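# Carry tube rack through self-closing door to desk

## Task

Move the tube rack from the counter, through the door that swings shut on its own, onto the desk. It must finish standing upright with each tube seated all the way down in a hole, and the door must be closed at the end. The task fails if the rack or any tube touches the floor, or if a robot falls or is left leaning. One or both robots may be used. When finished, release the rack and move the robots away from it.

## Robot and tools

ROBOTS. Two identical Hello Robot Stretch 3 units, r1 and r2. Each has a two-wheel differential base with a passive omni wheel at the rear, a lift that rides up a mast, and a telescoping arm that extends out of the robot's RIGHT side. At the arm's end is a wrist (yaw, pitch, roll) with a two-finger gripper. A pan/tilt head carries the head and nav cameras, and the wrist camera rides on the gripper. The base is 0.33 m long and 0.34 m wide. It cannot slide sideways, so to reach forward you drive. Spins pivot about the point midway between the drive wheels, 0.05 m behind the front edge. Stowed (arm in, wrist folded), the wrist pokes up to 0.06 m past the right side and a spin sweeps a 0.28 m radius. An unfolded, level gripper reaches past that circle.

FRAMES. Base frame: origin on the floor between the drive wheels, x forward, y left, z up. Each robot reports in its own base frame, so only images, lidar_m, wrist_depth_mm and head_depth_mm reveal where the two robots are relative to each other. The odometry frame is the base frame at scene start. base_odometry counts wheel rotation, so slip shows up as travel. Heading is positive to the left, -3.142 to 3.142. hand_pose is in the base frame, located where closed fingertips meet. With all wrist joints at zero, its x points up, y back along the arm toward the mast, z toward the robot's rear. Fingertips are round pads 0.04 m across.

execute_actions. Arguments: "actions", a list with one action or none (empty: just report), and optional "cameras" (names such as r1_head_camera, r1_nav_camera, r1_wrist_camera, r2_head_camera, r2_nav_camera, r2_wrist_camera, or "all"; omitted or null means all, [] means none). An action is an object keyed by "r1" and/or "r2"; each robot entry may hold "base", "joints" and "contact_limits". Everything in an action starts together; an action lasts at most 15 s. Any unknown key or out-of-range number rejects the whole call and nothing moves.
- base: exactly one command, a relative offset measured from where the base was in the last reported state. translate_m: metres, forward positive, -1 to 1. rotate_rad: radians, left (counter-clockwise seen from above) positive, -3.2 to 3.2.
- joints: absolute targets by name (tolerance for done in brackets). lift_m 0 to 1.1 m (0.004), arm height. arm_m 0 to 0.52 m (0.004), extension. wrist_yaw_rad -1.345 to 4.42 (0.02): 0 along the arm, positive toward the front, 3.0 folded over the base. wrist_pitch_rad -1.57 to 0.451 (0.05): 0 level, negative tips down. wrist_roll_rad -2.911 to 2.911 (0.02): 0 fingers side by side, level. gripper_m -0.089 to 0.179 (0.004): larger is wider; the true tip gap is smaller by about 0.007 when nearly shut and 0.025 when wide, and is zero below 0.007. head_pan_rad -3.953 to 1.73 (0.02): 0 forward, positive left, -1.57 looks along the arm. head_tilt_rad -1.53 to 0.419 (0.02): negative looks down.
- contact_limits: only arm_m, a motor effort percentage 1 to 100. The arm halts with contact_stop when effort reaches it (negative effort when retracting). It also caps holding force until the next action. Too low stops instantly; values above the maximum are cut.
Anything left out of an action may still be driving toward an earlier target without the status showing it. If a result reports a stop, the remaining calls in that same reply are skipped.

wait: seconds, 0 to 10; commands nothing, returns state and images.
zoom_image: camera name and region [x0, y0, x1, y1] in pixels of that camera's latest full image, origin top-left, at most 504 by 504.
finished_scene: scene, the current scene's number. Irreversible; call it only when the goal holds and will stay held. While you think, robots keep their last command.

RESULTS. base_status/joint_status describe how each motion in the last accepted action ended: done (for the base, the wheels turned the commanded amount, slip included); off_target (resting short, may still push; for the base, something blocks it); contact_stop, time_out, torque_fault (target dropped, joint holds where it stopped unless slack or powered off). on_its_own covers uncommanded parts; its "held at" is the held target, not the position. motor_effort is percent of max, positive toward higher values, peak in brackets; readings carry fixed and random errors, and full effort may read well under 100. Rest effort outside the rest range suggests pushing or carrying. Positive wheel effort pushes forward. lidar_m: 12 rough distances (m) in 30-degree sectors, 1st straight ahead, counter-clockwise (4th left, 7th behind, 10th right), "-" nothing; plane 0.17 m high, range 0.15 to 12 m, misses glass and thin legs, sees the other robot, own parts can block sectors 5, 6, 9, 10; a leaning base may show floor as a wall. wrist_depth_mm (45 to 1000) and head_depth_mm (280 to 4000, sideways image) are 7x7 median-depth grids from top left. base_tilt in degrees (forward/right positive, fixed bias up to about 4). turned_by_wheels and turned_by_imu: turn since last result, left positive. The pictures line lists image order; camera calibration updates appear when poses change.

SPEED. Full speed (0.30 m/s, 1.9 rad/s) needs lift_m under 0.30, arm_m under 0.03 and wrist_yaw_rad above 2.54; otherwise 0.10 m/s and 0.63 rad/s.

GRIPPER. Grip by commanding below the object's width (lower squeezes harder, but a stall guard eases force, so heavy items may slip; resend a different value to re-squeeze). Release with at least 0.02 above the touch value. Neither reading nor done confirms a hold.

CAUTIONS. Fold or unfold the wrist only with lift_m 0.32 to 0.95, wrist_pitch_rad -0.4 and roll near 0; folded, lift can drop to 0.25. With yaw below -0.4 keep pitch at -0.5 or lower. Arm and lift go slack after a contact stop; a slack lift may sink under load or get pushed up by closing fingers on a surface. Base, wrist and head never self-stop. Wrist servos overloaded for seconds cut out for 10 s. Pushing on something rigid with the gripper above about 0.45 m can tip the robot; a second push or a higher contact limit makes this worse. Driving while holding or snagged on something fixed, especially in reverse, can tip it: back out in small steps, pull the gripper free, lower lift to about 0.2. Robots must never press into each other: once bases touch, even millimetres more is a hard press. Same commands yield travel differing up to 2.5 cm per metre, which strains a shared load. Avoid drops, slams and floor contact by the rack or tubes.

Each tool is called as name([rows], argument=value, ...), one row to a line, values as JSON.

## Session

execute_actions(actions=[])

Scene clock: 0.00 s.
r1.base_odometry: x=+0.000 y=+0.000 heading=+0.000 (m, m, rad; r1's odometry frame)
r1.turned_by_wheels: +0.000 (rad since the last result)
r1.turned_by_imu: +0.000 (rad since the last result)
r1.base_tilt: forward=-2.5 right=-0.9 (deg)
r1.lidar_m: 1.89 2.00 2.39 1.54 1.17 0.72 0.64 0.64 0.77 0.85 0.85 1.02
r1.head_depth_mm: 1369 1389 1400 1419 1441 1448 1472 / 1615 1707 1732 1772 1781 1812 1840 / 1669 2067 2051 2037 2007 1990 1963 / 1661 2014 2019 1977 1967 1923 1908 / 1650 1973 1943 1936 1905 1894 1853 / 1630 1904 1877 1865 1847 1820 1806 / 1626 1861 1861 1829 1800 1792 1771
r1.base_status: not commanded
r1.joint_positions: lift_m=+0.573 arm_m=+0.003 wrist_yaw_rad=+3.097 wrist_pitch_rad=-0.440 wrist_roll_rad=-0.015 gripper_m=+0.037 head_pan_rad=-0.018 head_tilt_rad=-0.011
r1.joint_status: not commanded
r1.motor_effort: left_wheel=+0 right_wheel=+0 lift_m=+27 arm_m=+0 wrist_yaw_rad=+0 wrist_pitch_rad=+7 wrist_roll_rad=+0 gripper_m=-1 head_pan_rad=+0 head_tilt_rad=+2 (%)
r1.hand_pose: x=-0.0114 y=+0.0736 z=+0.5803 quat_wxyz=(+0.169, +0.688, +0.141, +0.692) (m; r1's base frame)
r1.wrist_depth_mm: - - - - - - - / - - - - - - - / - - - - - - - / - - - - - - - / 986 - - - - - - / 862 866 866 864 873 857 854 / 747 742 - 744 711 733 743
r2.base_odometry: x=+0.000 y=+0.000 heading=+0.000 (m, m, rad; r2's odometry frame)
r2.turned_by_wheels: +0.000 (rad since the last result)
r2.turned_by_imu: +0.000 (rad since the last result)
r2.base_tilt: forward=+2.9 right=+1.2 (deg)
r2.lidar_m: 1.42 2.49 1.89 1.80 1.10 0.78 0.75 0.77 0.87 0.83 0.85 1.15
r2.head_depth_mm: 1953 2115 2149 2176 2214 2241 1976 / 2040 2293 2312 2339 2362 2374 1982 / 2030 2280 2304 1483 2341 2354 1834 / 2016 2269 2288 2320 2336 2363 1997 / 2012 2272 2304 2297 2324 2359 2017 / 2000 2252 2273 2293 2316 2355 2017 / 1991 2234 2280 2285 2335 2344 2018
r2.base_status: not commanded
r2.joint_positions: lift_m=+0.403 arm_m=+0.002 wrist_yaw_rad=+3.019 wrist_pitch_rad=-0.381 wrist_roll_rad=+0.014 gripper_m=+0.037 head_pan_rad=-0.001 head_tilt_rad=+0.002
r2.joint_status: not commanded
r2.motor_effort: left_wheel=-1 right_wheel=+0 lift_m=+30 arm_m=+0 wrist_yaw_rad=+0 wrist_pitch_rad=+7 wrist_roll_rad=+0 gripper_m=+0 head_pan_rad=+0 head_tilt_rad=+1 (%)
r2.hand_pose: x=+0.0068 y=+0.0798 z=+0.4245 quat_wxyz=(+0.177, +0.706, +0.090, +0.680) (m; r2's base frame)
r2.wrist_depth_mm: - - - - - - - / - - - - - - - / - - - - - - - / 997 919 943 975 935 911 919 / 765 765 - 772 783 765 766 / 652 647 - 632 610 637 630 / 558 566 - 566 546 553 536
pictures: r1_head_camera (sideways: a quarter turn clockwise sets it upright), r1_nav_camera (sideways: a quarter turn counterclockwise sets it upright), r1_wrist_camera, r2_head_camera (sideways: a quarter turn clockwise sets it upright), r2_nav_camera (sideways: a quarter turn counterclockwise sets it upright), r2_wrist_camera
Images, in order (width x height): r1_head_camera 896x504, r1_nav_camera 672x504, r1_wrist_camera 644x364, r2_head_camera 896x504, r2_nav_camera 672x504, r2_wrist_camera 644x364.

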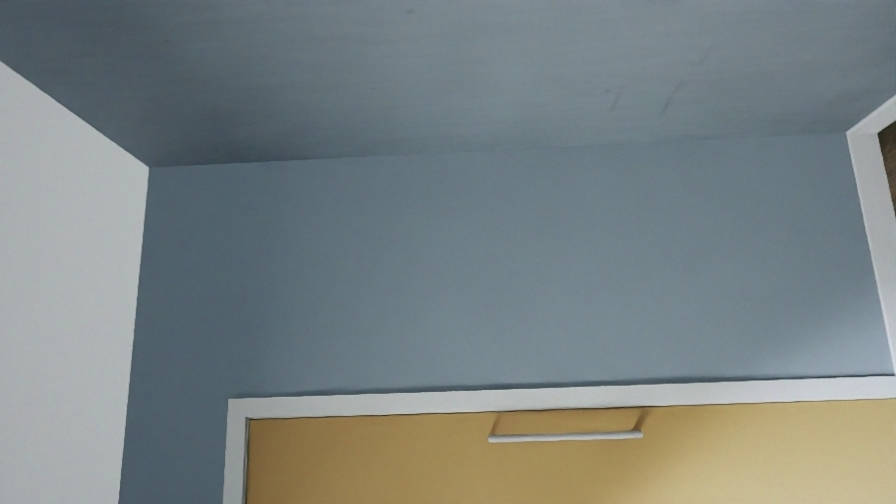

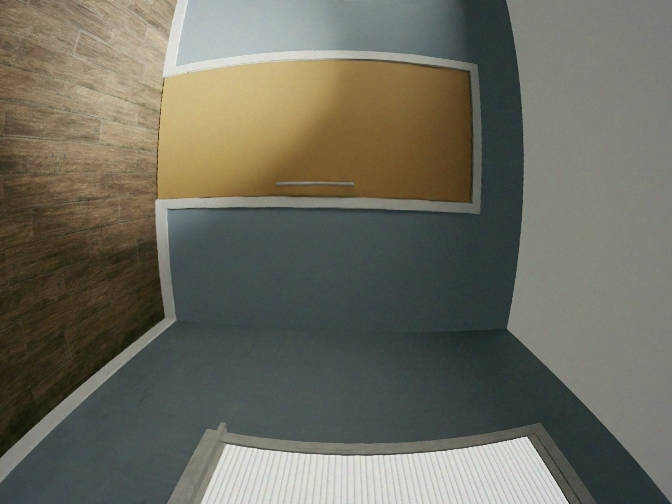

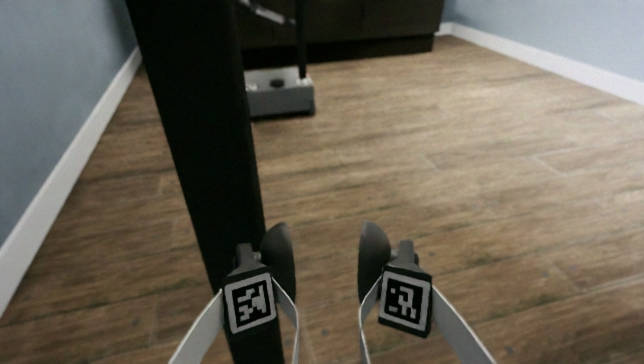

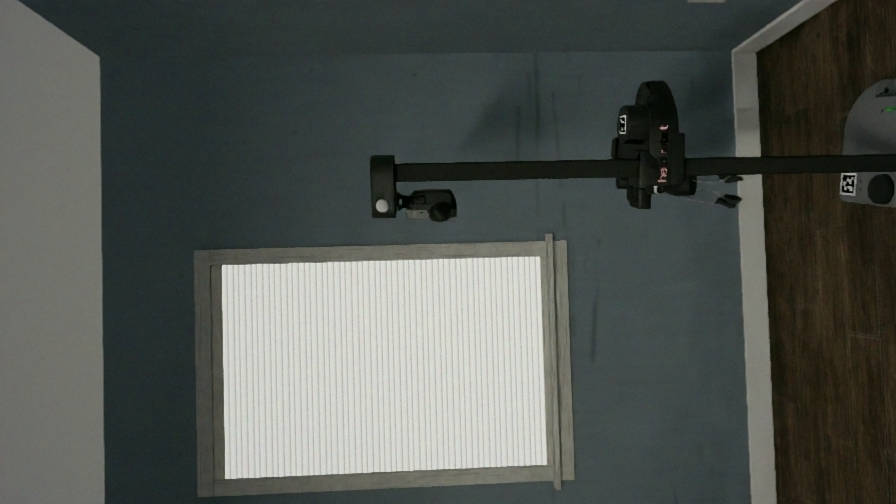

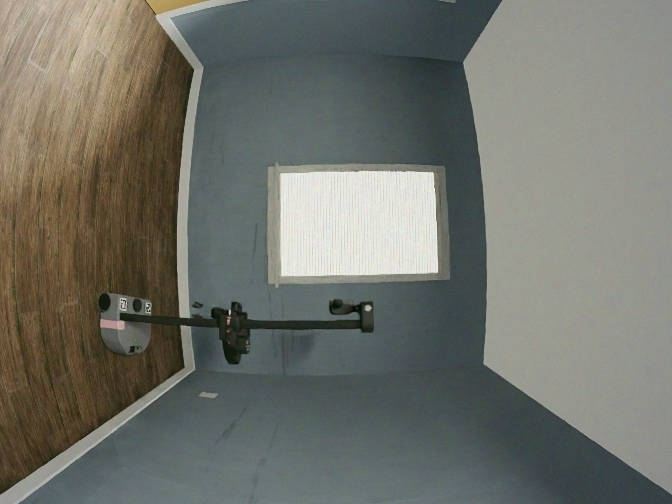

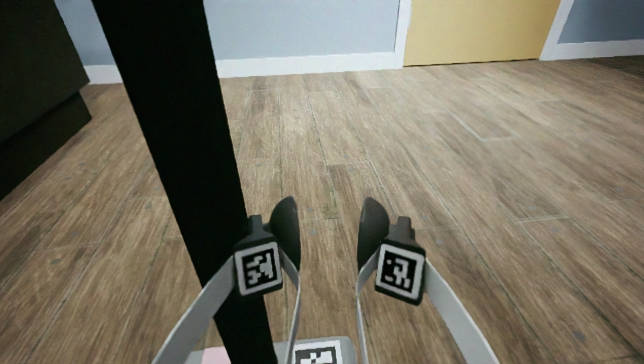

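execute_actions([
  {"r1":{"base":{"rotate_rad":0.36},"joints":{"lift_m":0.27,"head_tilt_rad":-0.6}},"r2":{"base":{"rotate_rad":-1.6},"joints":{"head_pan_rad":-1.9,"head_tilt_rad":-0.5,"lift_m":0.9}}},
], cameras=[])

execute_actions([
  {"r1":{"base":{"translate_m":1}}},
], cameras=[])

execute_actions([
  {"r1":{"base":{"translate_m":0.75}}},
], cameras=["r1_nav_camera","r2_nav_camera","r2_head_camera"])

Scene clock: 13.30 s.
r1.base_odometry: x=+0.000 y=+0.000 heading=+0.360 (m, m, rad; r1's odometry frame)
r1.turned_by_wheels: +0.360 (rad since the last result)
r1.turned_by_imu: +0.358 (rad since the last result)
r1.base_tilt: forward=-2.5 right=-1.0 (deg)
r1.lidar_m: 1.98 2.16 1.43 1.56 0.79 0.65 0.64 0.70 0.85 0.85 0.93 1.44
r1.head_depth_mm: 1592 1732 1917 2149 1849 1474 1226 / 1607 1765 1958 2165 1855 1476 1226 / 1612 1753 1964 2185 1847 1478 1229 / 1629 1789 2003 2197 1852 1481 1229 / 1655 1814 2034 2226 1881 1487 1232 / 1665 1826 2039 2245 1865 1481 1232 / 1673 1862 2071 2280 1871 1491 1233
r1.base_status: done
r1.joint_positions: lift_m=+0.270 arm_m=+0.003 wrist_yaw_rad=+3.097 wrist_pitch_rad=-0.441 wrist_roll_rad=-0.015 gripper_m=+0.037 head_pan_rad=-0.018 head_tilt_rad=-0.592
r1.joint_status: all done
r1.motor_effort: left_wheel=-4(8) right_wheel=+2(5) lift_m=+22(23) arm_m=+0(0) wrist_yaw_rad=+0(0) wrist_pitch_rad=+7(7) wrist_roll_rad=+0(1) gripper_m=-1(0) head_pan_rad=+0(0) head_tilt_rad=-4(35) (%)
r1.hand_pose: x=-0.0114 y=+0.0736 z=+0.2777 quat_wxyz=(+0.169, +0.688, +0.141, +0.692) (m; r1's base frame)
r1.wrist_depth_mm: 715 867 - - - - - / 744 908 - - - - - / 732 853 917 890 888 880 876 / 690 711 - 700 696 700 676 / 594 594 - 583 588 580 569 / 500 515 - 518 504 489 491 / 447 - - - 419 424 423
r2.base_odometry: x=+0.000 y=+0.000 heading=-1.600 (m, m, rad; r2's odometry frame)
r2.turned_by_wheels: -1.600 (rad since the last result)
r2.turned_by_imu: -1.596 (rad since the last result)
r2.base_tilt: forward=+2.8 right=+1.3 (deg)
r2.lidar_m: 0.83 0.85 1.11 1.45 2.47 1.90 1.80 1.13 0.79 0.75 0.76 0.87
r2.head_depth_mm: 1370 1495 1073 1063 1240 1458 - / 1310 1450 1079 997 1151 - - / 1258 1380 1020 940 1076 1196 - / 1202 1324 1051 889 1006 1108 - / 1160 1268 1102 857 945 1084 - / 1116 1216 1113 822 893 1024 1110 / 1078 1171 1117 790 850 956 1047
r2.base_status: done
r2.joint_positions: lift_m=+0.900 arm_m=+0.002 wrist_yaw_rad=+3.019 wrist_pitch_rad=-0.381 wrist_roll_rad=+0.014 gripper_m=+0.037 head_pan_rad=-1.893 head_tilt_rad=-0.494
r2.joint_status: all done
r2.motor_effort: left_wheel=+3(8) right_wheel=-3(6) lift_m=+38(39) arm_m=-1(0) wrist_yaw_rad=+0(0) wrist_pitch_rad=+7(7) wrist_roll_rad=+0(0) gripper_m=-2(0) head_pan_rad=-2(32) head_tilt_rad=-2(20) (%)
r2.hand_pose: x=+0.0067 y=+0.0797 z=+0.9206 quat_wxyz=(+0.177, +0.706, +0.090, +0.680) (m; r2's base frame)
r2.wrist_depth_mm: - - - - - - 812 / - - - - - - 826 / - - - - - - 883 / - - - - - - 871 / - - - - - - 887 / - - - - - - 860 / - - - - - - 906
pictures: none
No camera images: the call's "cameras" was empty. Leave "cameras" out to get every camera's image.

Scene clock: 18.33 s.
r1.base_odometry: x=+0.936 y=+0.352 heading=+0.360 (m, m, rad; r1's odometry frame)
r1.turned_by_wheels: +0.000 (rad since the last result)
r1.turned_by_imu: +0.006 (rad since the last result)
r1.base_tilt: forward=-2.4 right=-1.0 (deg)
r1.lidar_m: 1.00 1.10 1.73 2.16 2.01 1.64 1.62 1.24 1.01 1.01 1.11 1.00
r1.head_depth_mm: 772 851 945 1055 1199 1354 1219 / 781 855 945 1070 1215 1370 1225 / 795 877 971 1088 1240 1399 1223 / 805 882 980 1102 1255 1409 1231 / 812 897 992 1118 1279 1424 1234 / 820 905 1010 1137 1298 1451 1237 / 830 917 1022 1150 1320 1448 1233
r1.base_status: done
r1.joint_positions: lift_m=+0.270 arm_m=+0.003 wrist_yaw_rad=+3.097 wrist_pitch_rad=-0.441 wrist_roll_rad=-0.015 gripper_m=+0.037 head_pan_rad=-0.018 head_tilt_rad=-0.594
r1.joint_status: not commanded
r1.motor_effort: left_wheel=-3(11) right_wheel=+2(7) lift_m=+22(23) arm_m=+1(0) wrist_yaw_rad=+0(0) wrist_pitch_rad=+7(7) wrist_roll_rad=+0(0) gripper_m=+0(0) head_pan_rad=+0(0) head_tilt_rad=-2(4) (%)
r1.hand_pose: x=-0.0114 y=+0.0736 z=+0.2777 quat_wxyz=(+0.169, +0.688, +0.141, +0.692) (m; r1's base frame)
r1.wrist_depth_mm: - - - - - - - / - - - - - - - / 928 947 893 892 894 905 859 / 735 720 - 712 684 698 686 / 590 587 - 589 609 563 568 / 502 511 - 517 500 491 500 / 447 - - - 420 425 426
r2.base_odometry: x=+0.000 y=+0.000 heading=-1.600 (m, m, rad; r2's odometry frame)
r2.turned_by_wheels: +0.000 (rad since the last result)
r2.turned_by_imu: +0.001 (rad since the last result)
r2.base_tilt: forward=+2.9 right=+1.2 (deg)
r2.lidar_m: 0.83 0.85 1.11 2.42 2.47 1.90 1.80 1.13 0.79 0.75 0.77 0.87
r2.head_depth_mm: 1365 1493 1073 1062 1239 1461 - / 1317 1448 1083 1000 1157 - - / 1256 1372 1022 940 1074 1194 - / 1207 1328 1050 888 1005 1109 - / 1159 1263 1101 857 945 1084 - / 1117 1213 1105 824 898 1022 1111 / 1078 1171 1116 789 846 955 1043
r2.base_status: not commanded
r2.joint_positions: lift_m=+0.900 arm_m=+0.002 wrist_yaw_rad=+3.019 wrist_pitch_rad=-0.381 wrist_roll_rad=+0.014 gripper_m=+0.037 head_pan_rad=-1.893 head_tilt_rad=-0.494
r2.joint_status: not commanded
r2.motor_effort: left_wheel=+3(3) right_wheel=-4(4) lift_m=+39(38) arm_m=+0(1) wrist_yaw_rad=+0(0) wrist_pitch_rad=+7(7) wrist_roll_rad=+0(0) gripper_m=-1(0) head_pan_rad=-3(4) head_tilt_rad=-2(2) (%)
r2.hand_pose: x=+0.0067 y=+0.0797 z=+0.9206 quat_wxyz=(+0.177, +0.706, +0.090, +0.680) (m; r2's base frame)
r2.wrist_depth_mm: - - - - - - 809 / - - - - - - 836 / - - - - - - 859 / - - - - - - 868 / - - - - - - 893 / - - - - - - 889 / - - - - - - 907
pictures: none
No camera images: the call's "cameras" was empty. Leave "cameras" out to get every camera's image.

Scene clock: 22.53 s.
r1.base_odometry: x=+1.638 y=+0.616 heading=+0.360 (m, m, rad; r1's odometry frame)
r1.turned_by_wheels: +0.000 (rad since the last result)
r1.turned_by_imu: +0.005 (rad since the last result)
r1.base_tilt: forward=-2.5 right=-1.1 (deg)
r1.lidar_m: 0.26 0.29 0.45 2.06 1.86 2.38 2.36 1.39 1.14 0.63 0.32 0.26
r1.head_depth_mm: - - - - - 305 361 / - - - - - 310 369 / - - - - 286 316 377 / - - - - 288 323 386 / - - - - 291 329 396 / - - - - 293 335 405 / - - - - 296 342 416
r1.base_status: done
r1.joint_positions: lift_m=+0.270 arm_m=+0.003 wrist_yaw_rad=+3.097 wrist_pitch_rad=-0.441 wrist_roll_rad=-0.015 gripper_m=+0.037 head_pan_rad=-0.018 head_tilt_rad=-0.594
r1.joint_status: not commanded
r1.motor_effort: left_wheel=-4(11) right_wheel=+2(5) lift_m=+22(23) arm_m=+0(0) wrist_yaw_rad=+0(0) wrist_pitch_rad=+7(7) wrist_roll_rad=+0(0) gripper_m=-1(0) head_pan_rad=+0(0) head_tilt_rad=-3(3) (%)
r1.hand_pose: x=-0.0114 y=+0.0736 z=+0.2777 quat_wxyz=(+0.169, +0.688, +0.141, +0.692) (m; r1's base frame)
r1.wrist_depth_mm: - - - - - 649 404 / - - - - - 620 410 / 921 896 893 889 880 642 393 / 727 719 - 711 695 630 392 / 594 607 - 600 598 552 384 / 510 513 - 509 507 485 381 / 448 - - - 420 427 388
r2.base_odometry: x=+0.000 y=+0.000 heading=-1.600 (m, m, rad; r2's odometry frame)
r2.turned_by_wheels: +0.000 (rad since the last result)
r2.turned_by_imu: +0.001 (rad since the last result)
r2.base_tilt: forward=+2.7 right=+1.1 (deg)
r2.lidar_m: 0.83 0.85 1.11 2.42 2.48 1.84 1.80 1.14 0.79 0.75 0.77 0.87
r2.head_depth_mm: 1374 1493 1074 1063 1242 1452 - / 1311 1443 1080 1001 1151 - - / 1261 1376 1021 937 1073 1202 - / 1207 1320 1049 888 1005 1107 - / 1165 1265 1096 853 947 1085 - / 1119 1219 1112 823 895 1020 1111 / 1079 1169 1116 790 848 956 1043
r2.base_status: not commanded
r2.joint_positions: lift_m=+0.900 arm_m=+0.002 wrist_yaw_rad=+3.019 wrist_pitch_rad=-0.381 wrist_roll_rad=+0.014 gripper_m=+0.037 head_pan_rad=-1.893 head_tilt_rad=-0.494
r2.joint_status: not commanded
r2.motor_effort: left_wheel=+3(3) right_wheel=-4(4) lift_m=+39(38) arm_m=+0(1) wrist_yaw_rad=-1(1) wrist_pitch_rad=+7(7) wrist_roll_rad=+0(0) gripper_m=+0(1) head_pan_rad=-2(3) head_tilt_rad=-2(2) (%)
r2.hand_pose: x=+0.0067 y=+0.0797 z=+0.9206 quat_wxyz=(+0.177, +0.706, +0.090, +0.680) (m; r2's base frame)
r2.wrist_depth_mm: - - - - - - 830 / - - - - - - 864 / - - - - - - 855 / - - - - - - 848 / - - - - - - 842 / - - - - - - 894 / - - - - - - 907
pictures: r1_nav_camera (sideways: a quarter turn counterclockwise sets it upright), r2_head_camera (sideways: a quarter turn clockwise sets it upright), r2_nav_camera (sideways: a quarter turn counterclockwise sets it upright)
camera_calibration (this result's frames):
r1_nav_camera: T_world_to_cam=[[0.555314, -0.00808088, 0.831601, -1.04783], [0.00219339, -0.999935, -0.0111813, 0.0669847], [0.831638, 0.00803315, -0.55526, 0.672315], [0, 0, 0, 1]] pos_world=[0.0226037, 0.0531122, 1.24543]
r2_head_camera: T_world_to_cam=[[0.161205, 0.473078, -0.866146, 1.1492], [0.947612, -0.319418, 0.00190529, -0.0037128], [-0.275762, -0.821078, -0.499787, 0.607007], [0, 0, 0, 1]] pos_world=[-0.01435, -0.0464484, 1.29876]
r2_nav_camera: T_world_to_cam=[[-0.169402, -0.428064, 0.88773, -1.10786], [-0.956538, 0.288346, -0.0434921, 0.113493], [-0.237356, -0.856515, -0.458306, 0.550938], [0, 0, 0, 1]] pos_world=[0.0516554, -0.0350721, 1.24091]
Images, in order (width x height): r1_nav_camera 672x504, r2_head_camera 896x504, r2_nav_camera 672x504.

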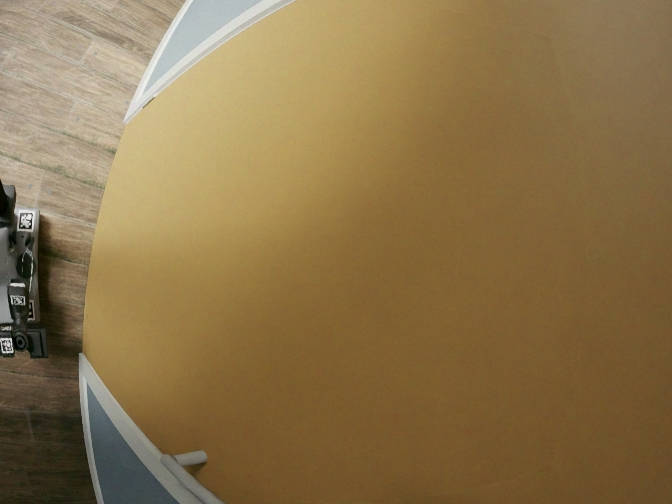

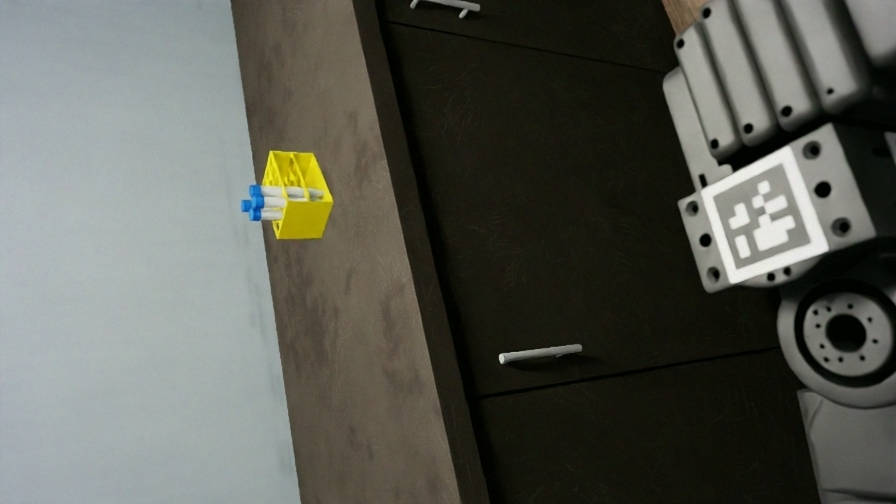

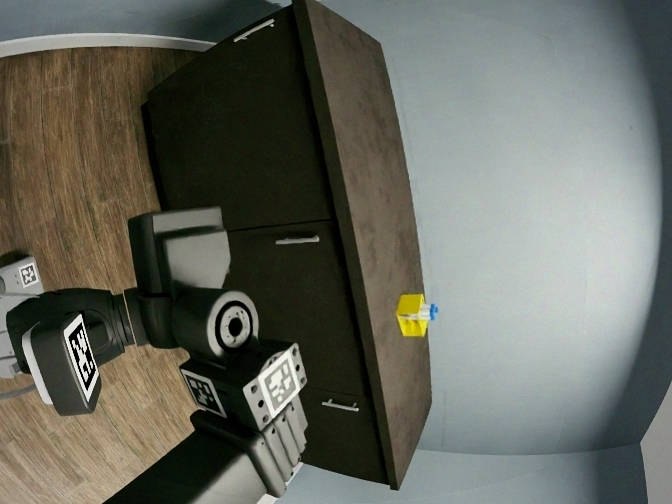

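execute_actions([
  {"r1":{"base":{"translate_m":0.35},"joints":{"lift_m":0.33}},"r2":{"base":{"translate_m":-0.3},"joints":{"wrist_yaw_rad":0,"gripper_m":0.17}}},
], cameras=[])

execute_actions([
  {"r2":{"base":{"rotate_rad":-0.8},"joints":{"wrist_pitch_rad":0,"lift_m":1.08,"head_pan_rad":-1.57}}},
], cameras=[])

execute_actions([
  {"r2":{"base":{"translate_m":0.66}}},
], cameras=["r1_nav_camera","r2_wrist_camera","r2_head_camera"])

Scene clock: 43.53 s.
r1.base_odometry: x=+1.965 y=+0.739 heading=+0.361 (m, m, rad; r1's odometry frame)
r1.turned_by_wheels: +0.001 (rad since the last result)
r1.turned_by_imu: -0.201 (rad since the last result)
r1.base_tilt: forward=-2.5 right=-1.0 (deg)
r1.lidar_m: - - 0.15 0.19 2.07 1.75 2.57 1.71 1.22 0.26 0.15 -
r1.head_depth_mm: - - - - - - - / - - - - - - - / - - - - - - - / - - - - - - - / - - - - - - - / - - - - - - - / - - - - - - -
r1.base_status: translate_m off_target (by the wheels' count: +0.3497 of +0.3500)
r1.joint_positions: lift_m=+0.330 arm_m=+0.003 wrist_yaw_rad=+3.097 wrist_pitch_rad=-0.443 wrist_roll_rad=-0.015 gripper_m=+0.037 head_pan_rad=-0.002 head_tilt_rad=-0.595
r1.joint_status: all done
r1.on_its_own: left_wheel is at rest, and its effort (+81) is outside its rest range (-18 to +18)
r1.motor_effort: left_wheel=+81(100) right_wheel=+3(39) lift_m=+27(31) arm_m=+1(1) wrist_yaw_rad=+0(32) wrist_pitch_rad=+9(10) wrist_roll_rad=+0(0) gripper_m=+0(0) head_pan_rad=-11(16) head_tilt_rad=-3(5) (%)
r1.hand_pose: x=-0.0115 y=+0.0733 z=+0.3370 quat_wxyz=(+0.170, +0.687, +0.142, +0.692) (m; r1's base frame)
r1.wrist_depth_mm: - - - 569 207 121 86 / - - - 640 212 123 87 / - - - 712 219 125 88 / 816 800 - 757 226 127 89 / 675 688 - 637 209 130 90 / 574 573 571 554 186 132 91 / 499 504 - - 252 127 92
r2.base_odometry: x=+0.009 y=+0.300 heading=-1.600 (m, m, rad; r2's odometry frame)
r2.turned_by_wheels: +0.000 (rad since the last result)
r2.turned_by_imu: +0.001 (rad since the last result)
r2.base_tilt: forward=+2.9 right=+1.3 (deg)
r2.lidar_m: 1.12 1.16 1.52 2.40 2.27 1.58 1.50 1.16 0.81 0.77 0.78 1.03
r2.head_depth_mm: 1390 1526 1076 1093 1272 1522 - / 1332 1466 1083 1024 1183 - - / 1273 1401 1087 958 1108 1226 - / 1222 1334 1092 911 1028 - - / 1176 1282 1028 866 975 1100 - / 1135 1229 972 830 919 - - / 1089 1181 1119 800 870 971 1172
r2.base_status: done
r2.joint_positions: lift_m=+0.900 arm_m=+0.002 wrist_yaw_rad=+0.002 wrist_pitch_rad=-0.381 wrist_roll_rad=+0.014 gripper_m=+0.170 head_pan_rad=-1.893 head_tilt_rad=-0.494
r2.joint_status: all done
r2.motor_effort: left_wheel=+3(4) right_wheel=-3(6) lift_m=+38(38) arm_m=+0(0) wrist_yaw_rad=-2(4) wrist_pitch_rad=+7(7) wrist_roll_rad=+0(0) gripper_m=-1(83) head_pan_rad=-3(3) head_tilt_rad=-2(2) (%)
r2.hand_pose: x=-0.0210 y=-0.3763 z=+0.9206 quat_wxyz=(+0.690, +0.134, -0.699, -0.135) (m; r2's base frame)
r2.wrist_depth_mm: 735 721 742 706 647 667 659 / 492 495 488 506 487 514 531 / 554 547 566 568 578 578 575 / 621 617 620 636 647 652 670 / 708 691 729 742 727 738 745 / 768 841 830 833 848 855 862 / - - - - - - -
pictures: none
No camera images: the call's "cameras" was empty. Leave "cameras" out to get every camera's image.

Scene clock: 46.00 s.
r1.base_odometry: x=+1.965 y=+0.739 heading=+0.361 (m, m, rad; r1's odometry frame)
r1.turned_by_wheels: +0.000 (rad since the last result)
r1.turned_by_imu: +0.001 (rad since the last result)
r1.base_tilt: forward=-2.4 right=-0.9 (deg)
r1.lidar_m: - - 0.15 0.19 2.07 1.84 2.57 1.71 1.21 0.26 0.15 -
r1.head_depth_mm: - - - - - - - / - - - - - - - / - - - - - - - / - - - - - - - / - - - - - - - / - - - - - - - / - - - - - - -
r1.base_status: not commanded
r1.joint_positions: lift_m=+0.330 arm_m=+0.003 wrist_yaw_rad=+3.097 wrist_pitch_rad=-0.443 wrist_roll_rad=-0.015 gripper_m=+0.037 head_pan_rad=-0.002 head_tilt_rad=-0.595
r1.joint_status: not commanded
r1.on_its_own: left_wheel is at rest, and its effort (+81) is outside its rest range (-18 to +18)
r1.motor_effort: left_wheel=+81(82) right_wheel=+3(3) lift_m=+27(27) arm_m=+1(1) wrist_yaw_rad=+0(0) wrist_pitch_rad=+9(9) wrist_roll_rad=+0(0) gripper_m=+0(0) head_pan_rad=-11(10) head_tilt_rad=-3(2) (%)
r1.hand_pose: x=-0.0115 y=+0.0733 z=+0.3370 quat_wxyz=(+0.170, +0.687, +0.142, +0.692) (m; r1's base frame)
r1.wrist_depth_mm: - - - 582 206 121 86 / - - - 622 211 123 87 / - - - 702 217 125 88 / 823 807 - 749 226 127 89 / 673 679 - 633 211 129 90 / 567 571 566 561 186 132 91 / 504 504 - - 253 127 92
r2.base_odometry: x=+0.009 y=+0.300 heading=-2.400 (m, m, rad; r2's odometry frame)
r2.turned_by_wheels: -0.800 (rad since the last result)
r2.turned_by_imu: -0.798 (rad since the last result)
r2.base_tilt: forward=+2.7 right=+1.3 (deg)
r2.lidar_m: 0.85 1.13 1.13 1.26 2.01 2.40 1.75 1.51 1.50 0.93 0.77 0.77
r2.head_depth_mm: 1304 - - - - 1402 1239 / 1383 - - - - - 1215 / 1488 - - - - - 1217 / 1605 - - - 1428 1471 1243 / 1596 1714 1125 1149 1279 1421 1249 / 1450 1542 1076 1013 1107 1222 1253 / 1324 1414 1122 897 981 1072 1195
r2.base_status: done
r2.joint_positions: lift_m=+1.080 arm_m=+0.002 wrist_yaw_rad=+0.002 wrist_pitch_rad=-0.020 wrist_roll_rad=+0.014 gripper_m=+0.170 head_pan_rad=-1.577 head_tilt_rad=-0.494
r2.joint_status: all done
r2.motor_effort: left_wheel=+3(9) right_wheel=-4(8) lift_m=+39(39) arm_m=+0(0) wrist_yaw_rad=-2(2) wrist_pitch_rad=+9(12) wrist_roll_rad=+0(0) gripper_m=-1(2) head_pan_rad=+3(21) head_tilt_rad=-2(2) (%)
r2.hand_pose: x=-0.0211 y=-0.4032 z=+1.1892 quat_wxyz=(+0.702, +0.008, -0.712, -0.007) (m; r2's base frame)
r2.wrist_depth_mm: 895 - - - - - 933 / 914 - - - - - 972 / 929 - - - - - 1000 / 966 - - - - - 981 / 799 914 814 - - - - / 619 636 796 - - - - / 527 627 796 - - - -
pictures: none
No camera images: the call's "cameras" was empty. Leave "cameras" out to get every camera's image.

Scene clock: 53.53 s.
r1.base_odometry: x=+1.965 y=+0.739 heading=+0.361 (m, m, rad; r1's odometry frame)
r1.turned_by_wheels: +0.000 (rad since the last result)
r1.turned_by_imu: +0.002 (rad since the last result)
r1.base_tilt: forward=-2.6 right=-1.0 (deg)
r1.lidar_m: - - 0.15 0.19 2.08 2.53 2.56 1.71 1.21 0.26 0.15 -
r1.head_depth_mm: - - - - - - - / - - - - - - - / - - - - - - - / - - - - - - - / - - - - - - - / - - - - - - - / - - - - - - -
r1.base_status: not commanded
r1.joint_positions: lift_m=+0.330 arm_m=+0.003 wrist_yaw_rad=+3.097 wrist_pitch_rad=-0.443 wrist_roll_rad=-0.015 gripper_m=+0.037 head_pan_rad=-0.002 head_tilt_rad=-0.595
r1.joint_status: not commanded
r1.on_its_own: left_wheel is at rest, and its effort (+81) is outside its rest range (-18 to +18)
r1.motor_effort: left_wheel=+81(81) right_wheel=+3(3) lift_m=+26(26) arm_m=+1(0) wrist_yaw_rad=+0(0) wrist_pitch_rad=+9(9) wrist_roll_rad=+0(0) gripper_m=-1(1) head_pan_rad=-10(11) head_tilt_rad=-3(2) (%)
r1.hand_pose: x=-0.0115 y=+0.0733 z=+0.3370 quat_wxyz=(+0.170, +0.687, +0.142, +0.692) (m; r1's base frame)
r1.wrist_depth_mm: - - - 565 206 121 86 / - - - 637 212 123 87 / - - - 712 218 125 88 / 818 795 - 737 226 128 89 / 677 685 - 649 210 129 90 / 573 577 562 556 186 132 91 / 500 516 - - 250 127 92
r2.base_odometry: x=-0.478 y=-0.146 heading=-2.399 (m, m, rad; r2's odometry frame)
r2.turned_by_wheels: +0.000 (rad since the last result)
r2.turned_by_imu: +0.001 (rad since the last result)
r2.base_tilt: forward=+2.7 right=+1.4 (deg)
r2.lidar_m: 0.30 0.70 0.70 0.78 1.24 2.90 2.35 1.94 0.62 0.32 0.27 0.27
r2.head_depth_mm: 1649 - - - - 1400 1235 / 1457 - - - - - 1211 / 1267 - - - - - 888 / 1128 - - - 561 493 652 / 1007 1079 1099 712 563 465 527 / 911 981 996 749 565 454 407 / 834 891 946 751 566 454 380
r2.base_status: done
r2.joint_positions: lift_m=+1.080 arm_m=+0.002 wrist_yaw_rad=+0.002 wrist_pitch_rad=-0.020 wrist_roll_rad=+0.014 gripper_m=+0.170 head_pan_rad=-1.577 head_tilt_rad=-0.494
r2.joint_status: not commanded
r2.motor_effort: left_wheel=+2(9) right_wheel=-4(5) lift_m=+39(38) arm_m=+0(0) wrist_yaw_rad=-1(1) wrist_pitch_rad=+9(9) wrist_roll_rad=+0(0) gripper_m=+0(1) head_pan_rad=+2(3) head_tilt_rad=-2(2) (%)
r2.hand_pose: x=-0.0211 y=-0.4032 z=+1.1892 quat_wxyz=(+0.702, +0.008, -0.712, -0.007) (m; r2's base frame)
r2.wrist_depth_mm: 537 628 733 - - - - / 548 639 809 - - - - / 551 644 817 - - - - / 582 665 856 - - - - / 577 738 812 770 817 906 - / 581 574 602 568 611 625 - / 479 473 469 477 467 825 -
pictures: r1_nav_camera (sideways: a quarter turn counterclockwise sets it upright), r2_head_camera (sideways: a quarter turn clockwise sets it upright), r2_wrist_camera
camera_calibration (this result's frames):
r1_nav_camera: T_world_to_cam=[[0.556262, 0.00109227, 0.831006, -1.04706], [0.0186994, -0.999762, -0.011203, 0.0669123], [0.830797, 0.0217711, -0.55615, 0.673478], [0, 0, 0, 1]] pos_world=[0.0216636, 0.0533777, 1.24542]
r2_head_camera: T_world_to_cam=[[0.00610841, 0.499836, -0.866099, 1.15008], [0.999958, -0.00891937, 0.00190502, -0.00403177], [-0.00677285, -0.866074, -0.49987, 0.605474], [0, 0, 0, 1]] pos_world=[0.0011072, -0.0505045, 1.29875]
r2_wrist_camera: T_world_to_cam=[[-0.999937, -0.00414075, -0.0104762, -0.0118656], [0.00910939, 0.249871, -0.968236, 1.27821], [0.00662694, -0.96827, -0.249818, 0.0713468], [0, 0, 0, 1]] pos_world=[-0.0239814, -0.250355, 1.25531]
Images, in order (width x height): r1_nav_camera 672x504, r2_head_camera 896x504, r2_wrist_camera 644x364.

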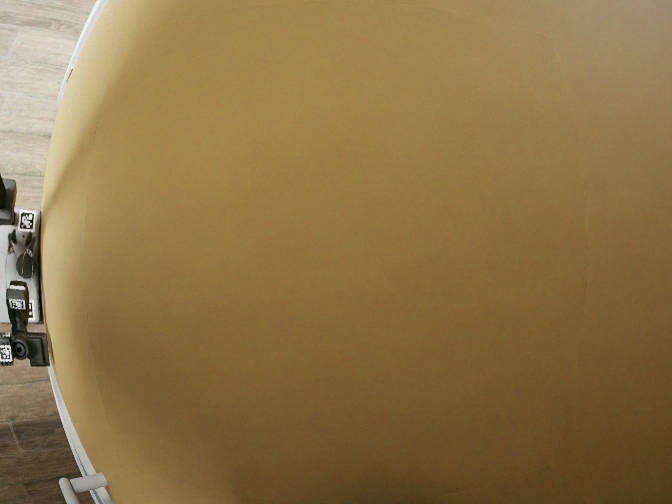

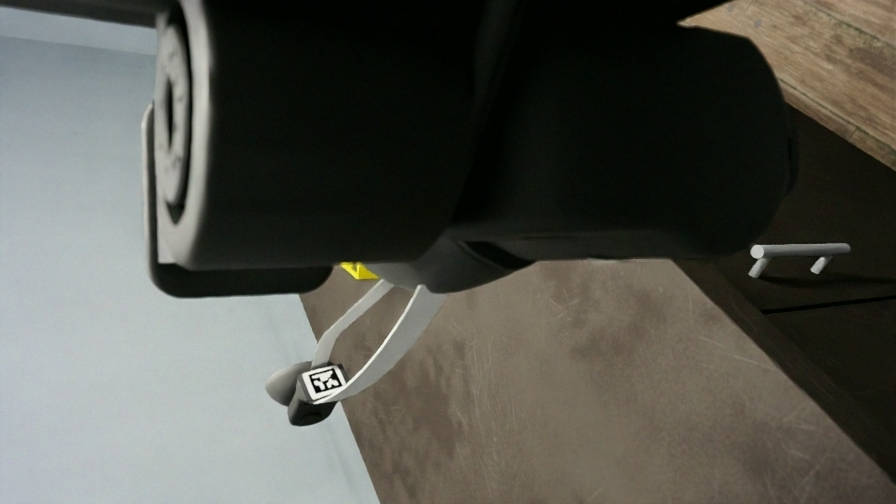

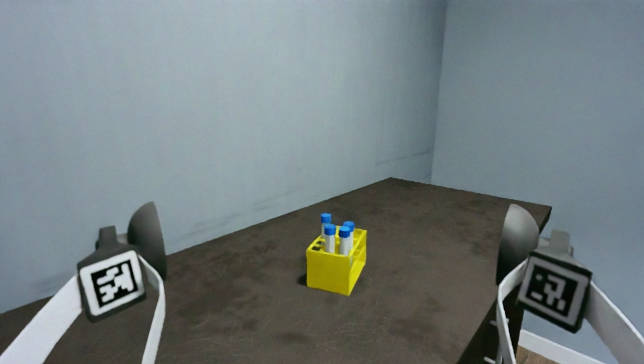

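execute_actions([
  {"r1":{"base":{"translate_m":-0.35},"joints":{"lift_m":0.6}},"r2":{"joints":{"lift_m":0.89,"arm_m":0.22,"wrist_yaw_rad":-0.12}}},
], cameras=[])

execute_actions([
  {"r1":{"base":{"rotate_rad":-1.2}}},
], cameras=[])

execute_actions([
  {"r1":{"base":{"translate_m":-0.3},"joints":{"lift_m":0.9,"wrist_yaw_rad":1.57}}},
], cameras=[])

execute_actions([
  {"r1":{"base":{"rotate_rad":1.2},"joints":{"arm_m":0.3,"wrist_pitch_rad":0,"gripper_m":0.12}}},
], cameras=["r1_wrist_camera","r2_wrist_camera","r2_head_camera"])

Scene clock: 77.77 s.
r1.base_odometry: x=+1.638 y=+0.615 heading=+0.361 (m, m, rad; r1's odometry frame)
r1.turned_by_wheels: +0.000 (rad since the last result)
r1.turned_by_imu: +0.000 (rad since the last result)
r1.base_tilt: forward=-2.4 right=-1.0 (deg)
r1.lidar_m: 0.41 0.42 0.56 1.37 2.06 2.22 2.22 1.74 1.23 1.17 0.60 0.43
r1.head_depth_mm: 307 339 378 425 488 572 692 / 304 335 373 420 481 563 677 / 302 332 369 415 474 553 663 / 299 329 364 409 466 543 649 / 296 325 361 404 460 533 635 / 293 322 356 399 454 526 624 / 291 318 352 395 448 517 613
r1.base_status: done
r1.joint_positions: lift_m=+0.600 arm_m=+0.003 wrist_yaw_rad=+3.097 wrist_pitch_rad=-0.443 wrist_roll_rad=-0.015 gripper_m=+0.037 head_pan_rad=-0.011 head_tilt_rad=-0.593
r1.joint_status: all done
r1.motor_effort: left_wheel=+1(70) right_wheel=+0(3) lift_m=+30(31) arm_m=+1(1) wrist_yaw_rad=+0(0) wrist_pitch_rad=+9(9) wrist_roll_rad=+1(0) gripper_m=-1(0) head_pan_rad=-5(11) head_tilt_rad=-3(4) (%)
r1.hand_pose: x=-0.0115 y=+0.0733 z=+0.6068 quat_wxyz=(+0.170, +0.687, +0.142, +0.692) (m; r1's base frame)
r1.wrist_depth_mm: - - - - - 656 474 / - - - - - 646 480 / - - - - - 701 486 / - - - - - 708 489 / - - - - - 708 498 / 908 897 877 899 851 722 502 / 774 799 - 766 757 695 502
r2.base_odometry: x=-0.478 y=-0.146 heading=-2.399 (m, m, rad; r2's odometry frame)
r2.turned_by_wheels: +0.000 (rad since the last result)
r2.turned_by_imu: +0.001 (rad since the last result)
r2.base_tilt: forward=+2.9 right=+1.3 (deg)
r2.lidar_m: 0.30 0.70 0.70 0.78 1.24 2.90 2.15 1.94 0.62 0.32 0.27 0.27
r2.head_depth_mm: 1646 1794 1072 806 - 1367 1212 / 1461 1615 1078 829 - 942 1184 / 1268 1406 1086 - - 699 859 / 1125 1228 1028 759 560 542 652 / 1009 1092 1100 743 563 465 527 / 912 981 1024 747 564 454 408 / 835 889 943 750 567 455 380
r2.base_status: not commanded
r2.joint_positions: lift_m=+0.890 arm_m=+0.220 wrist_yaw_rad=-0.119 wrist_pitch_rad=-0.019 wrist_roll_rad=+0.014 gripper_m=+0.170 head_pan_rad=-1.577 head_tilt_rad=-0.494
r2.joint_status: all done
r2.motor_effort: left_wheel=+2(2) right_wheel=-4(3) lift_m=+20(36) arm_m=+3(3) wrist_yaw_rad=-1(4) wrist_pitch_rad=+9(9) wrist_roll_rad=+0(0) gripper_m=-1(1) head_pan_rad=+3(3) head_tilt_rad=-2(2) (%)
r2.hand_pose: x=-0.0518 y=-0.6186 z=+1.0001 quat_wxyz=(+0.701, -0.035, -0.711, -0.049) (m; r2's base frame)
r2.wrist_depth_mm: 444 536 674 956 - - - / 451 549 696 - - - - / 468 553 706 992 - - - / 472 538 542 402 614 613 - / 375 401 328 319 371 391 - / 285 255 268 270 269 269 - / 203 211 211 211 210 210 -
pictures: none
No camera images: the call's "cameras" was empty. Leave "cameras" out to get every camera's image.

Scene clock: 80.67 s.
r1.base_odometry: x=+1.638 y=+0.615 heading=-0.839 (m, m, rad; r1's odometry frame)
r1.turned_by_wheels: -1.200 (rad since the last result)
r1.turned_by_imu: -1.186 (rad since the last result)
r1.base_tilt: forward=-2.4 right=-1.0 (deg)
r1.lidar_m: 0.73 0.45 0.41 0.41 0.49 0.92 2.01 2.23 2.22 2.11 1.31 1.17
r1.head_depth_mm: 909 988 1088 1209 1359 1465 1225 / 930 1019 1124 1255 1410 1473 1227 / 959 1048 1160 1300 1476 1477 1230 / 983 1080 1206 1349 1526 1477 1227 / 895 953 1023 1094 1184 1295 1202 / 712 748 789 835 884 942 1006 / 591 615 643 672 705 742 763
r1.base_status: done
r1.joint_positions: lift_m=+0.600 arm_m=+0.003 wrist_yaw_rad=+3.097 wrist_pitch_rad=-0.443 wrist_roll_rad=-0.015 gripper_m=+0.037 head_pan_rad=-0.011 head_tilt_rad=-0.593
r1.joint_status: not commanded
r1.motor_effort: left_wheel=+4(10) right_wheel=-2(4) lift_m=+31(31) arm_m=+1(1) wrist_yaw_rad=-1(0) wrist_pitch_rad=+9(9) wrist_roll_rad=+0(0) gripper_m=+0(0) head_pan_rad=-4(4) head_tilt_rad=-3(2) (%)
r1.hand_pose: x=-0.0115 y=+0.0733 z=+0.6068 quat_wxyz=(+0.170, +0.687, +0.142, +0.692) (m; r1's base frame)
r1.wrist_depth_mm: 519 506 454 428 403 381 359 / 580 552 484 469 437 401 385 / 653 602 532 505 468 442 414 / 765 674 - 548 510 478 448 / 869 765 - 625 556 519 488 / 877 832 811 703 615 572 529 / 753 783 - 766 733 643 602
r2.base_odometry: x=-0.478 y=-0.146 heading=-2.399 (m, m, rad; r2's odometry frame)
r2.turned_by_wheels: +0.000 (rad since the last result)
r2.turned_by_imu: +0.000 (rad since the last result)
r2.base_tilt: forward=+3.0 right=+1.3 (deg)
r2.lidar_m: 0.30 0.70 0.70 0.78 1.24 2.90 2.28 1.94 0.62 0.32 0.27 0.27
r2.head_depth_mm: 1652 1799 1072 806 - 1367 1209 / 1465 1616 1080 830 - 939 1183 / 1264 1407 1085 - - 699 859 / 1119 1226 1026 761 561 543 651 / 1003 1088 1100 744 563 464 526 / 914 978 1023 747 564 453 407 / 834 891 944 750 567 455 380
r2.base_status: not commanded
r2.joint_positions: lift_m=+0.890 arm_m=+0.220 wrist_yaw_rad=-0.119 wrist_pitch_rad=-0.019 wrist_roll_rad=+0.014 gripper_m=+0.170 head_pan_rad=-1.577 head_tilt_rad=-0.494
r2.joint_status: not commanded
r2.motor_effort: left_wheel=+3(2) right_wheel=-3(4) lift_m=+19(20) arm_m=+3(2) wrist_yaw_rad=-1(1) wrist_pitch_rad=+9(9) wrist_roll_rad=+0(0) gripper_m=-1(0) head_pan_rad=+2(3) head_tilt_rad=-2(2) (%)
r2.hand_pose: x=-0.0518 y=-0.6186 z=+1.0001 quat_wxyz=(+0.701, -0.035, -0.711, -0.049) (m; r2's base frame)
r2.wrist_depth_mm: 449 542 691 936 - - - / 453 556 702 - - - - / 466 553 704 963 - - - / 473 538 541 406 587 610 - / 371 401 326 320 374 391 - / 288 256 270 269 268 269 - / 202 212 210 211 210 210 -
pictures: none
No camera images: the call's "cameras" was empty. Leave "cameras" out to get every camera's image.

Scene clock: 84.90 s.
r1.base_odometry: x=+1.437 y=+0.839 heading=-0.839 (m, m, rad; r1's odometry frame)
r1.turned_by_wheels: +0.000 (rad since the last result)
r1.turned_by_imu: +0.000 (rad since the last result)
r1.base_tilt: forward=-2.4 right=-0.9 (deg)
r1.lidar_m: 0.90 0.56 0.50 0.50 0.61 1.14 1.72 1.96 2.12 2.13 1.62 1.46
r1.head_depth_mm: 1136 1241 1365 1517 1674 1464 1228 / 1164 1273 1408 1569 1729 1471 1220 / 1200 1308 1457 1629 1791 1478 1230 / 1229 1349 1499 1689 1807 1472 1227 / 1119 1193 1280 1377 1481 1444 1234 / 888 937 988 1048 1106 1175 1177 / 739 770 803 823 878 924 972
r1.base_status: done
r1.joint_positions: lift_m=+0.900 arm_m=+0.003 wrist_yaw_rad=+1.573 wrist_pitch_rad=-0.443 wrist_roll_rad=-0.015 gripper_m=+0.037 head_pan_rad=-0.011 head_tilt_rad=-0.593
r1.joint_status: all done
r1.motor_effort: left_wheel=+5(7) right_wheel=-1(4) lift_m=+31(30) arm_m=+1(1) wrist_yaw_rad=-2(2) wrist_pitch_rad=+9(9) wrist_roll_rad=+0(0) gripper_m=-1(0) head_pan_rad=-5(5) head_tilt_rad=-4(3) (%)
r1.hand_pose: x=+0.1997 y=-0.1474 z=+0.9068 quat_wxyz=(+0.601, +0.595, -0.372, +0.383) (m; r1's base frame)
r1.wrist_depth_mm: 553 708 - - - - - / 567 743 - - - - - / 595 749 - - - - - / 619 768 - - - - - / 633 841 - - - - - / 647 840 - - - - - / 657 874 - - - - -
r2.base_odometry: x=-0.478 y=-0.146 heading=-2.399 (m, m, rad; r2's odometry frame)
r2.turned_by_wheels: +0.000 (rad since the last result)
r2.turned_by_imu: +0.001 (rad since the last result)
r2.base_tilt: forward=+2.9 right=+1.2 (deg)
r2.lidar_m: 0.30 0.70 0.70 0.78 1.24 2.90 2.01 1.94 0.62 0.32 0.27 0.27
r2.head_depth_mm: 1650 1796 1076 805 - 1360 1208 / 1450 1618 1077 829 - 940 1186 / 1271 1402 1082 - - 699 861 / 1122 1222 1025 758 562 541 652 / 1006 1090 1100 743 562 465 527 / 912 982 1024 748 565 453 408 / 835 891 944 750 566 454 380
r2.base_status: not commanded
r2.joint_positions: lift_m=+0.890 arm_m=+0.220 wrist_yaw_rad=-0.119 wrist_pitch_rad=-0.019 wrist_roll_rad=+0.014 gripper_m=+0.170 head_pan_rad=-1.577 head_tilt_rad=-0.494
r2.joint_status: not commanded
r2.motor_effort: left_wheel=+2(2) right_wheel=-4(4) lift_m=+21(20) arm_m=+3(3) wrist_yaw_rad=-2(1) wrist_pitch_rad=+9(9) wrist_roll_rad=+0(0) gripper_m=+0(0) head_pan_rad=+2(3) head_tilt_rad=-2(2) (%)
r2.hand_pose: x=-0.0518 y=-0.6186 z=+1.0001 quat_wxyz=(+0.701, -0.035, -0.711, -0.049) (m; r2's base frame)
r2.wrist_depth_mm: 457 545 678 927 - - - / 461 547 695 950 - - - / 467 563 687 947 - - - / 481 537 539 405 609 601 - / 375 408 325 321 368 387 - / 286 257 269 267 265 270 - / 201 212 211 209 210 210 -
pictures: none
No camera images: the call's "cameras" was empty. Leave "cameras" out to get every camera's image.

Scene clock: 88.30 s.
r1.base_odometry: x=+1.437 y=+0.839 heading=+0.361 (m, m, rad; r1's odometry frame)
r1.turned_by_wheels: +1.200 (rad since the last result)
r1.turned_by_imu: +1.188 (rad since the last result)
r1.base_tilt: forward=-2.5 right=-0.9 (deg)
r1.lidar_m: 0.50 0.52 0.68 1.69 1.76 1.95 2.13 2.16 1.53 1.46 0.74 0.53
r1.head_depth_mm: 392 432 481 543 623 729 884 / 388 428 476 536 613 717 862 / 385 422 471 530 604 704 843 / 381 419 464 522 594 692 827 / 378 414 459 514 586 680 812 / 374 410 454 509 577 670 795 / 370 406 449 502 569 659 775
r1.base_status: done
r1.joint_positions: lift_m=+0.900 arm_m=+0.300 wrist_yaw_rad=+1.570 wrist_pitch_rad=-0.022 wrist_roll_rad=-0.015 gripper_m=+0.120 head_pan_rad=-0.011 head_tilt_rad=-0.593
r1.joint_status: all done
r1.motor_effort: left_wheel=-3(10) right_wheel=+2(4) lift_m=+30(30) arm_m=+5(5) wrist_yaw_rad=+0(2) wrist_pitch_rad=+12(14) wrist_roll_rad=+0(0) gripper_m=-1(81) head_pan_rad=-4(5) head_tilt_rad=-4(3) (%)
r1.hand_pose: x=+0.2343 y=-0.4448 z=+1.0088 quat_wxyz=(+0.510, +0.502, -0.490, +0.498) (m; r1's base frame)
r1.wrist_depth_mm: 398 404 410 416 414 419 426 / 409 417 419 425 428 437 439 / 418 427 435 438 440 452 452 / 427 441 440 447 448 467 474 / 445 445 453 457 463 472 471 / 455 456 470 478 482 - 495 / 470 478 482 485 493 503 518
r2.base_odometry: x=-0.478 y=-0.146 heading=-2.399 (m, m, rad; r2's odometry frame)
r2.turned_by_wheels: +0.000 (rad since the last result)
r2.turned_by_imu: +0.000 (rad since the last result)
r2.base_tilt: forward=+2.8 right=+1.4 (deg)
r2.lidar_m: 0.30 0.70 0.70 0.77 1.24 2.90 1.87 1.94 0.62 0.32 0.27 0.27
r2.head_depth_mm: 1655 1798 1073 805 - 1364 1212 / 1465 1618 1081 828 - 942 1185 / 1265 1408 1085 - - 699 859 / 1119 1225 1026 759 561 542 653 / 1007 1090 1097 744 562 465 527 / 911 977 1024 749 564 453 408 / 835 889 949 753 566 455 380
r2.base_status: not commanded
r2.joint_positions: lift_m=+0.890 arm_m=+0.220 wrist_yaw_rad=-0.119 wrist_pitch_rad=-0.019 wrist_roll_rad=+0.014 gripper_m=+0.170 head_pan_rad=-1.577 head_tilt_rad=-0.494
r2.joint_status: not commanded
r2.motor_effort: left_wheel=+2(2) right_wheel=-4(4) lift_m=+19(20) arm_m=+2(3) wrist_yaw_rad=-1(2) wrist_pitch_rad=+9(9) wrist_roll_rad=+0(1) gripper_m=-1(1) head_pan_rad=+2(2) head_tilt_rad=-2(2) (%)
r2.hand_pose: x=-0.0518 y=-0.6186 z=+1.0001 quat_wxyz=(+0.701, -0.035, -0.711, -0.049) (m; r2's base frame)
r2.wrist_depth_mm: 452 538 693 955 - - - / 460 541 703 - - - - / 475 564 704 954 - - - / 480 537 540 407 613 603 - / 375 407 329 321 368 384 - / 285 256 268 270 270 269 - / 202 210 211 209 211 208 -
pictures: r1_wrist_camera, r2_head_camera (sideways: a quarter turn clockwise sets it upright), r2_wrist_camera
camera_calibration (this result's frames):
r1_wrist_camera: T_world_to_cam=[[-0.0146738, -0.999834, 0.0107879, -0.45091], [-0.191605, -0.0077774, -0.981441, 1.06706], [0.981362, -0.0164685, -0.191459, 0.124296], [0, 0, 0, 1]] pos_world=[0.0758581, -0.44049, 1.07592]
r2_head_camera: T_world_to_cam=[[0.00610839, 0.499842, -0.866095, 1.15008], [0.999958, -0.00891926, 0.001905, -0.00403175], [-0.00677273, -0.866071, -0.499876, 0.605481], [0, 0, 0, 1]] pos_world=[0.00110721, -0.0505044, 1.29875]
r2_wrist_camera: T_world_to_cam=[[-0.993207, 0.115893, -0.010476, 0.0291652], [0.0390212, 0.246889, -0.968258, 1.14892], [-0.109627, -0.962089, -0.249735, -0.186527], [0, 0, 0, 1]] pos_world=[-0.0363139, -0.466493, 1.06618]
Images, in order (width x height): r1_wrist_camera 644x364, r2_head_camera 896x504, r2_wrist_camera 644x364.

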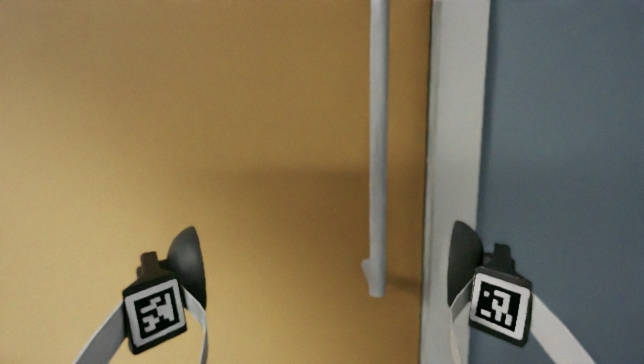

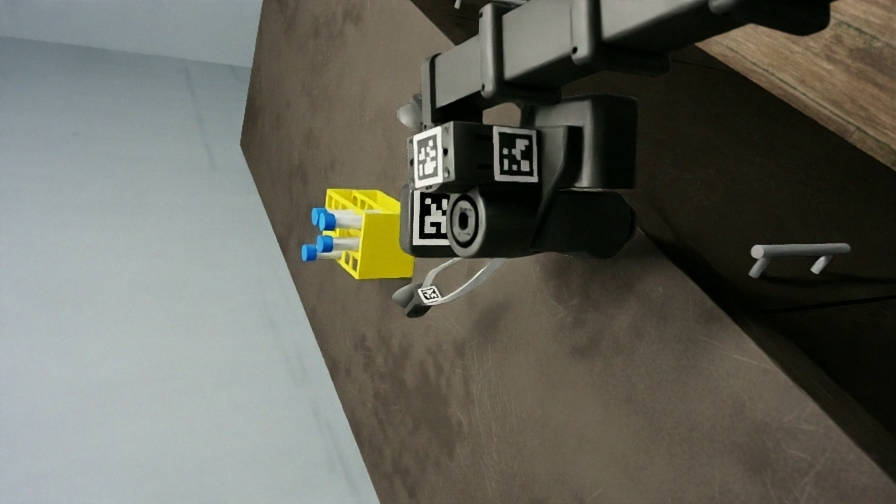

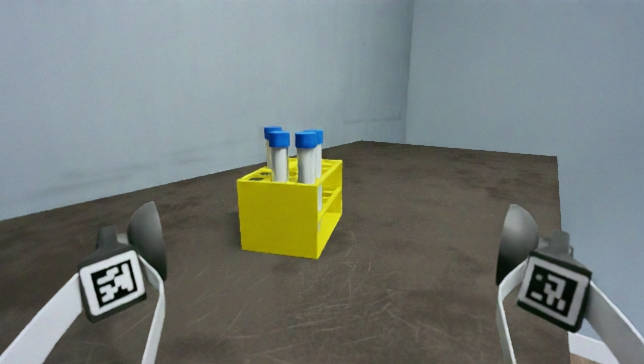

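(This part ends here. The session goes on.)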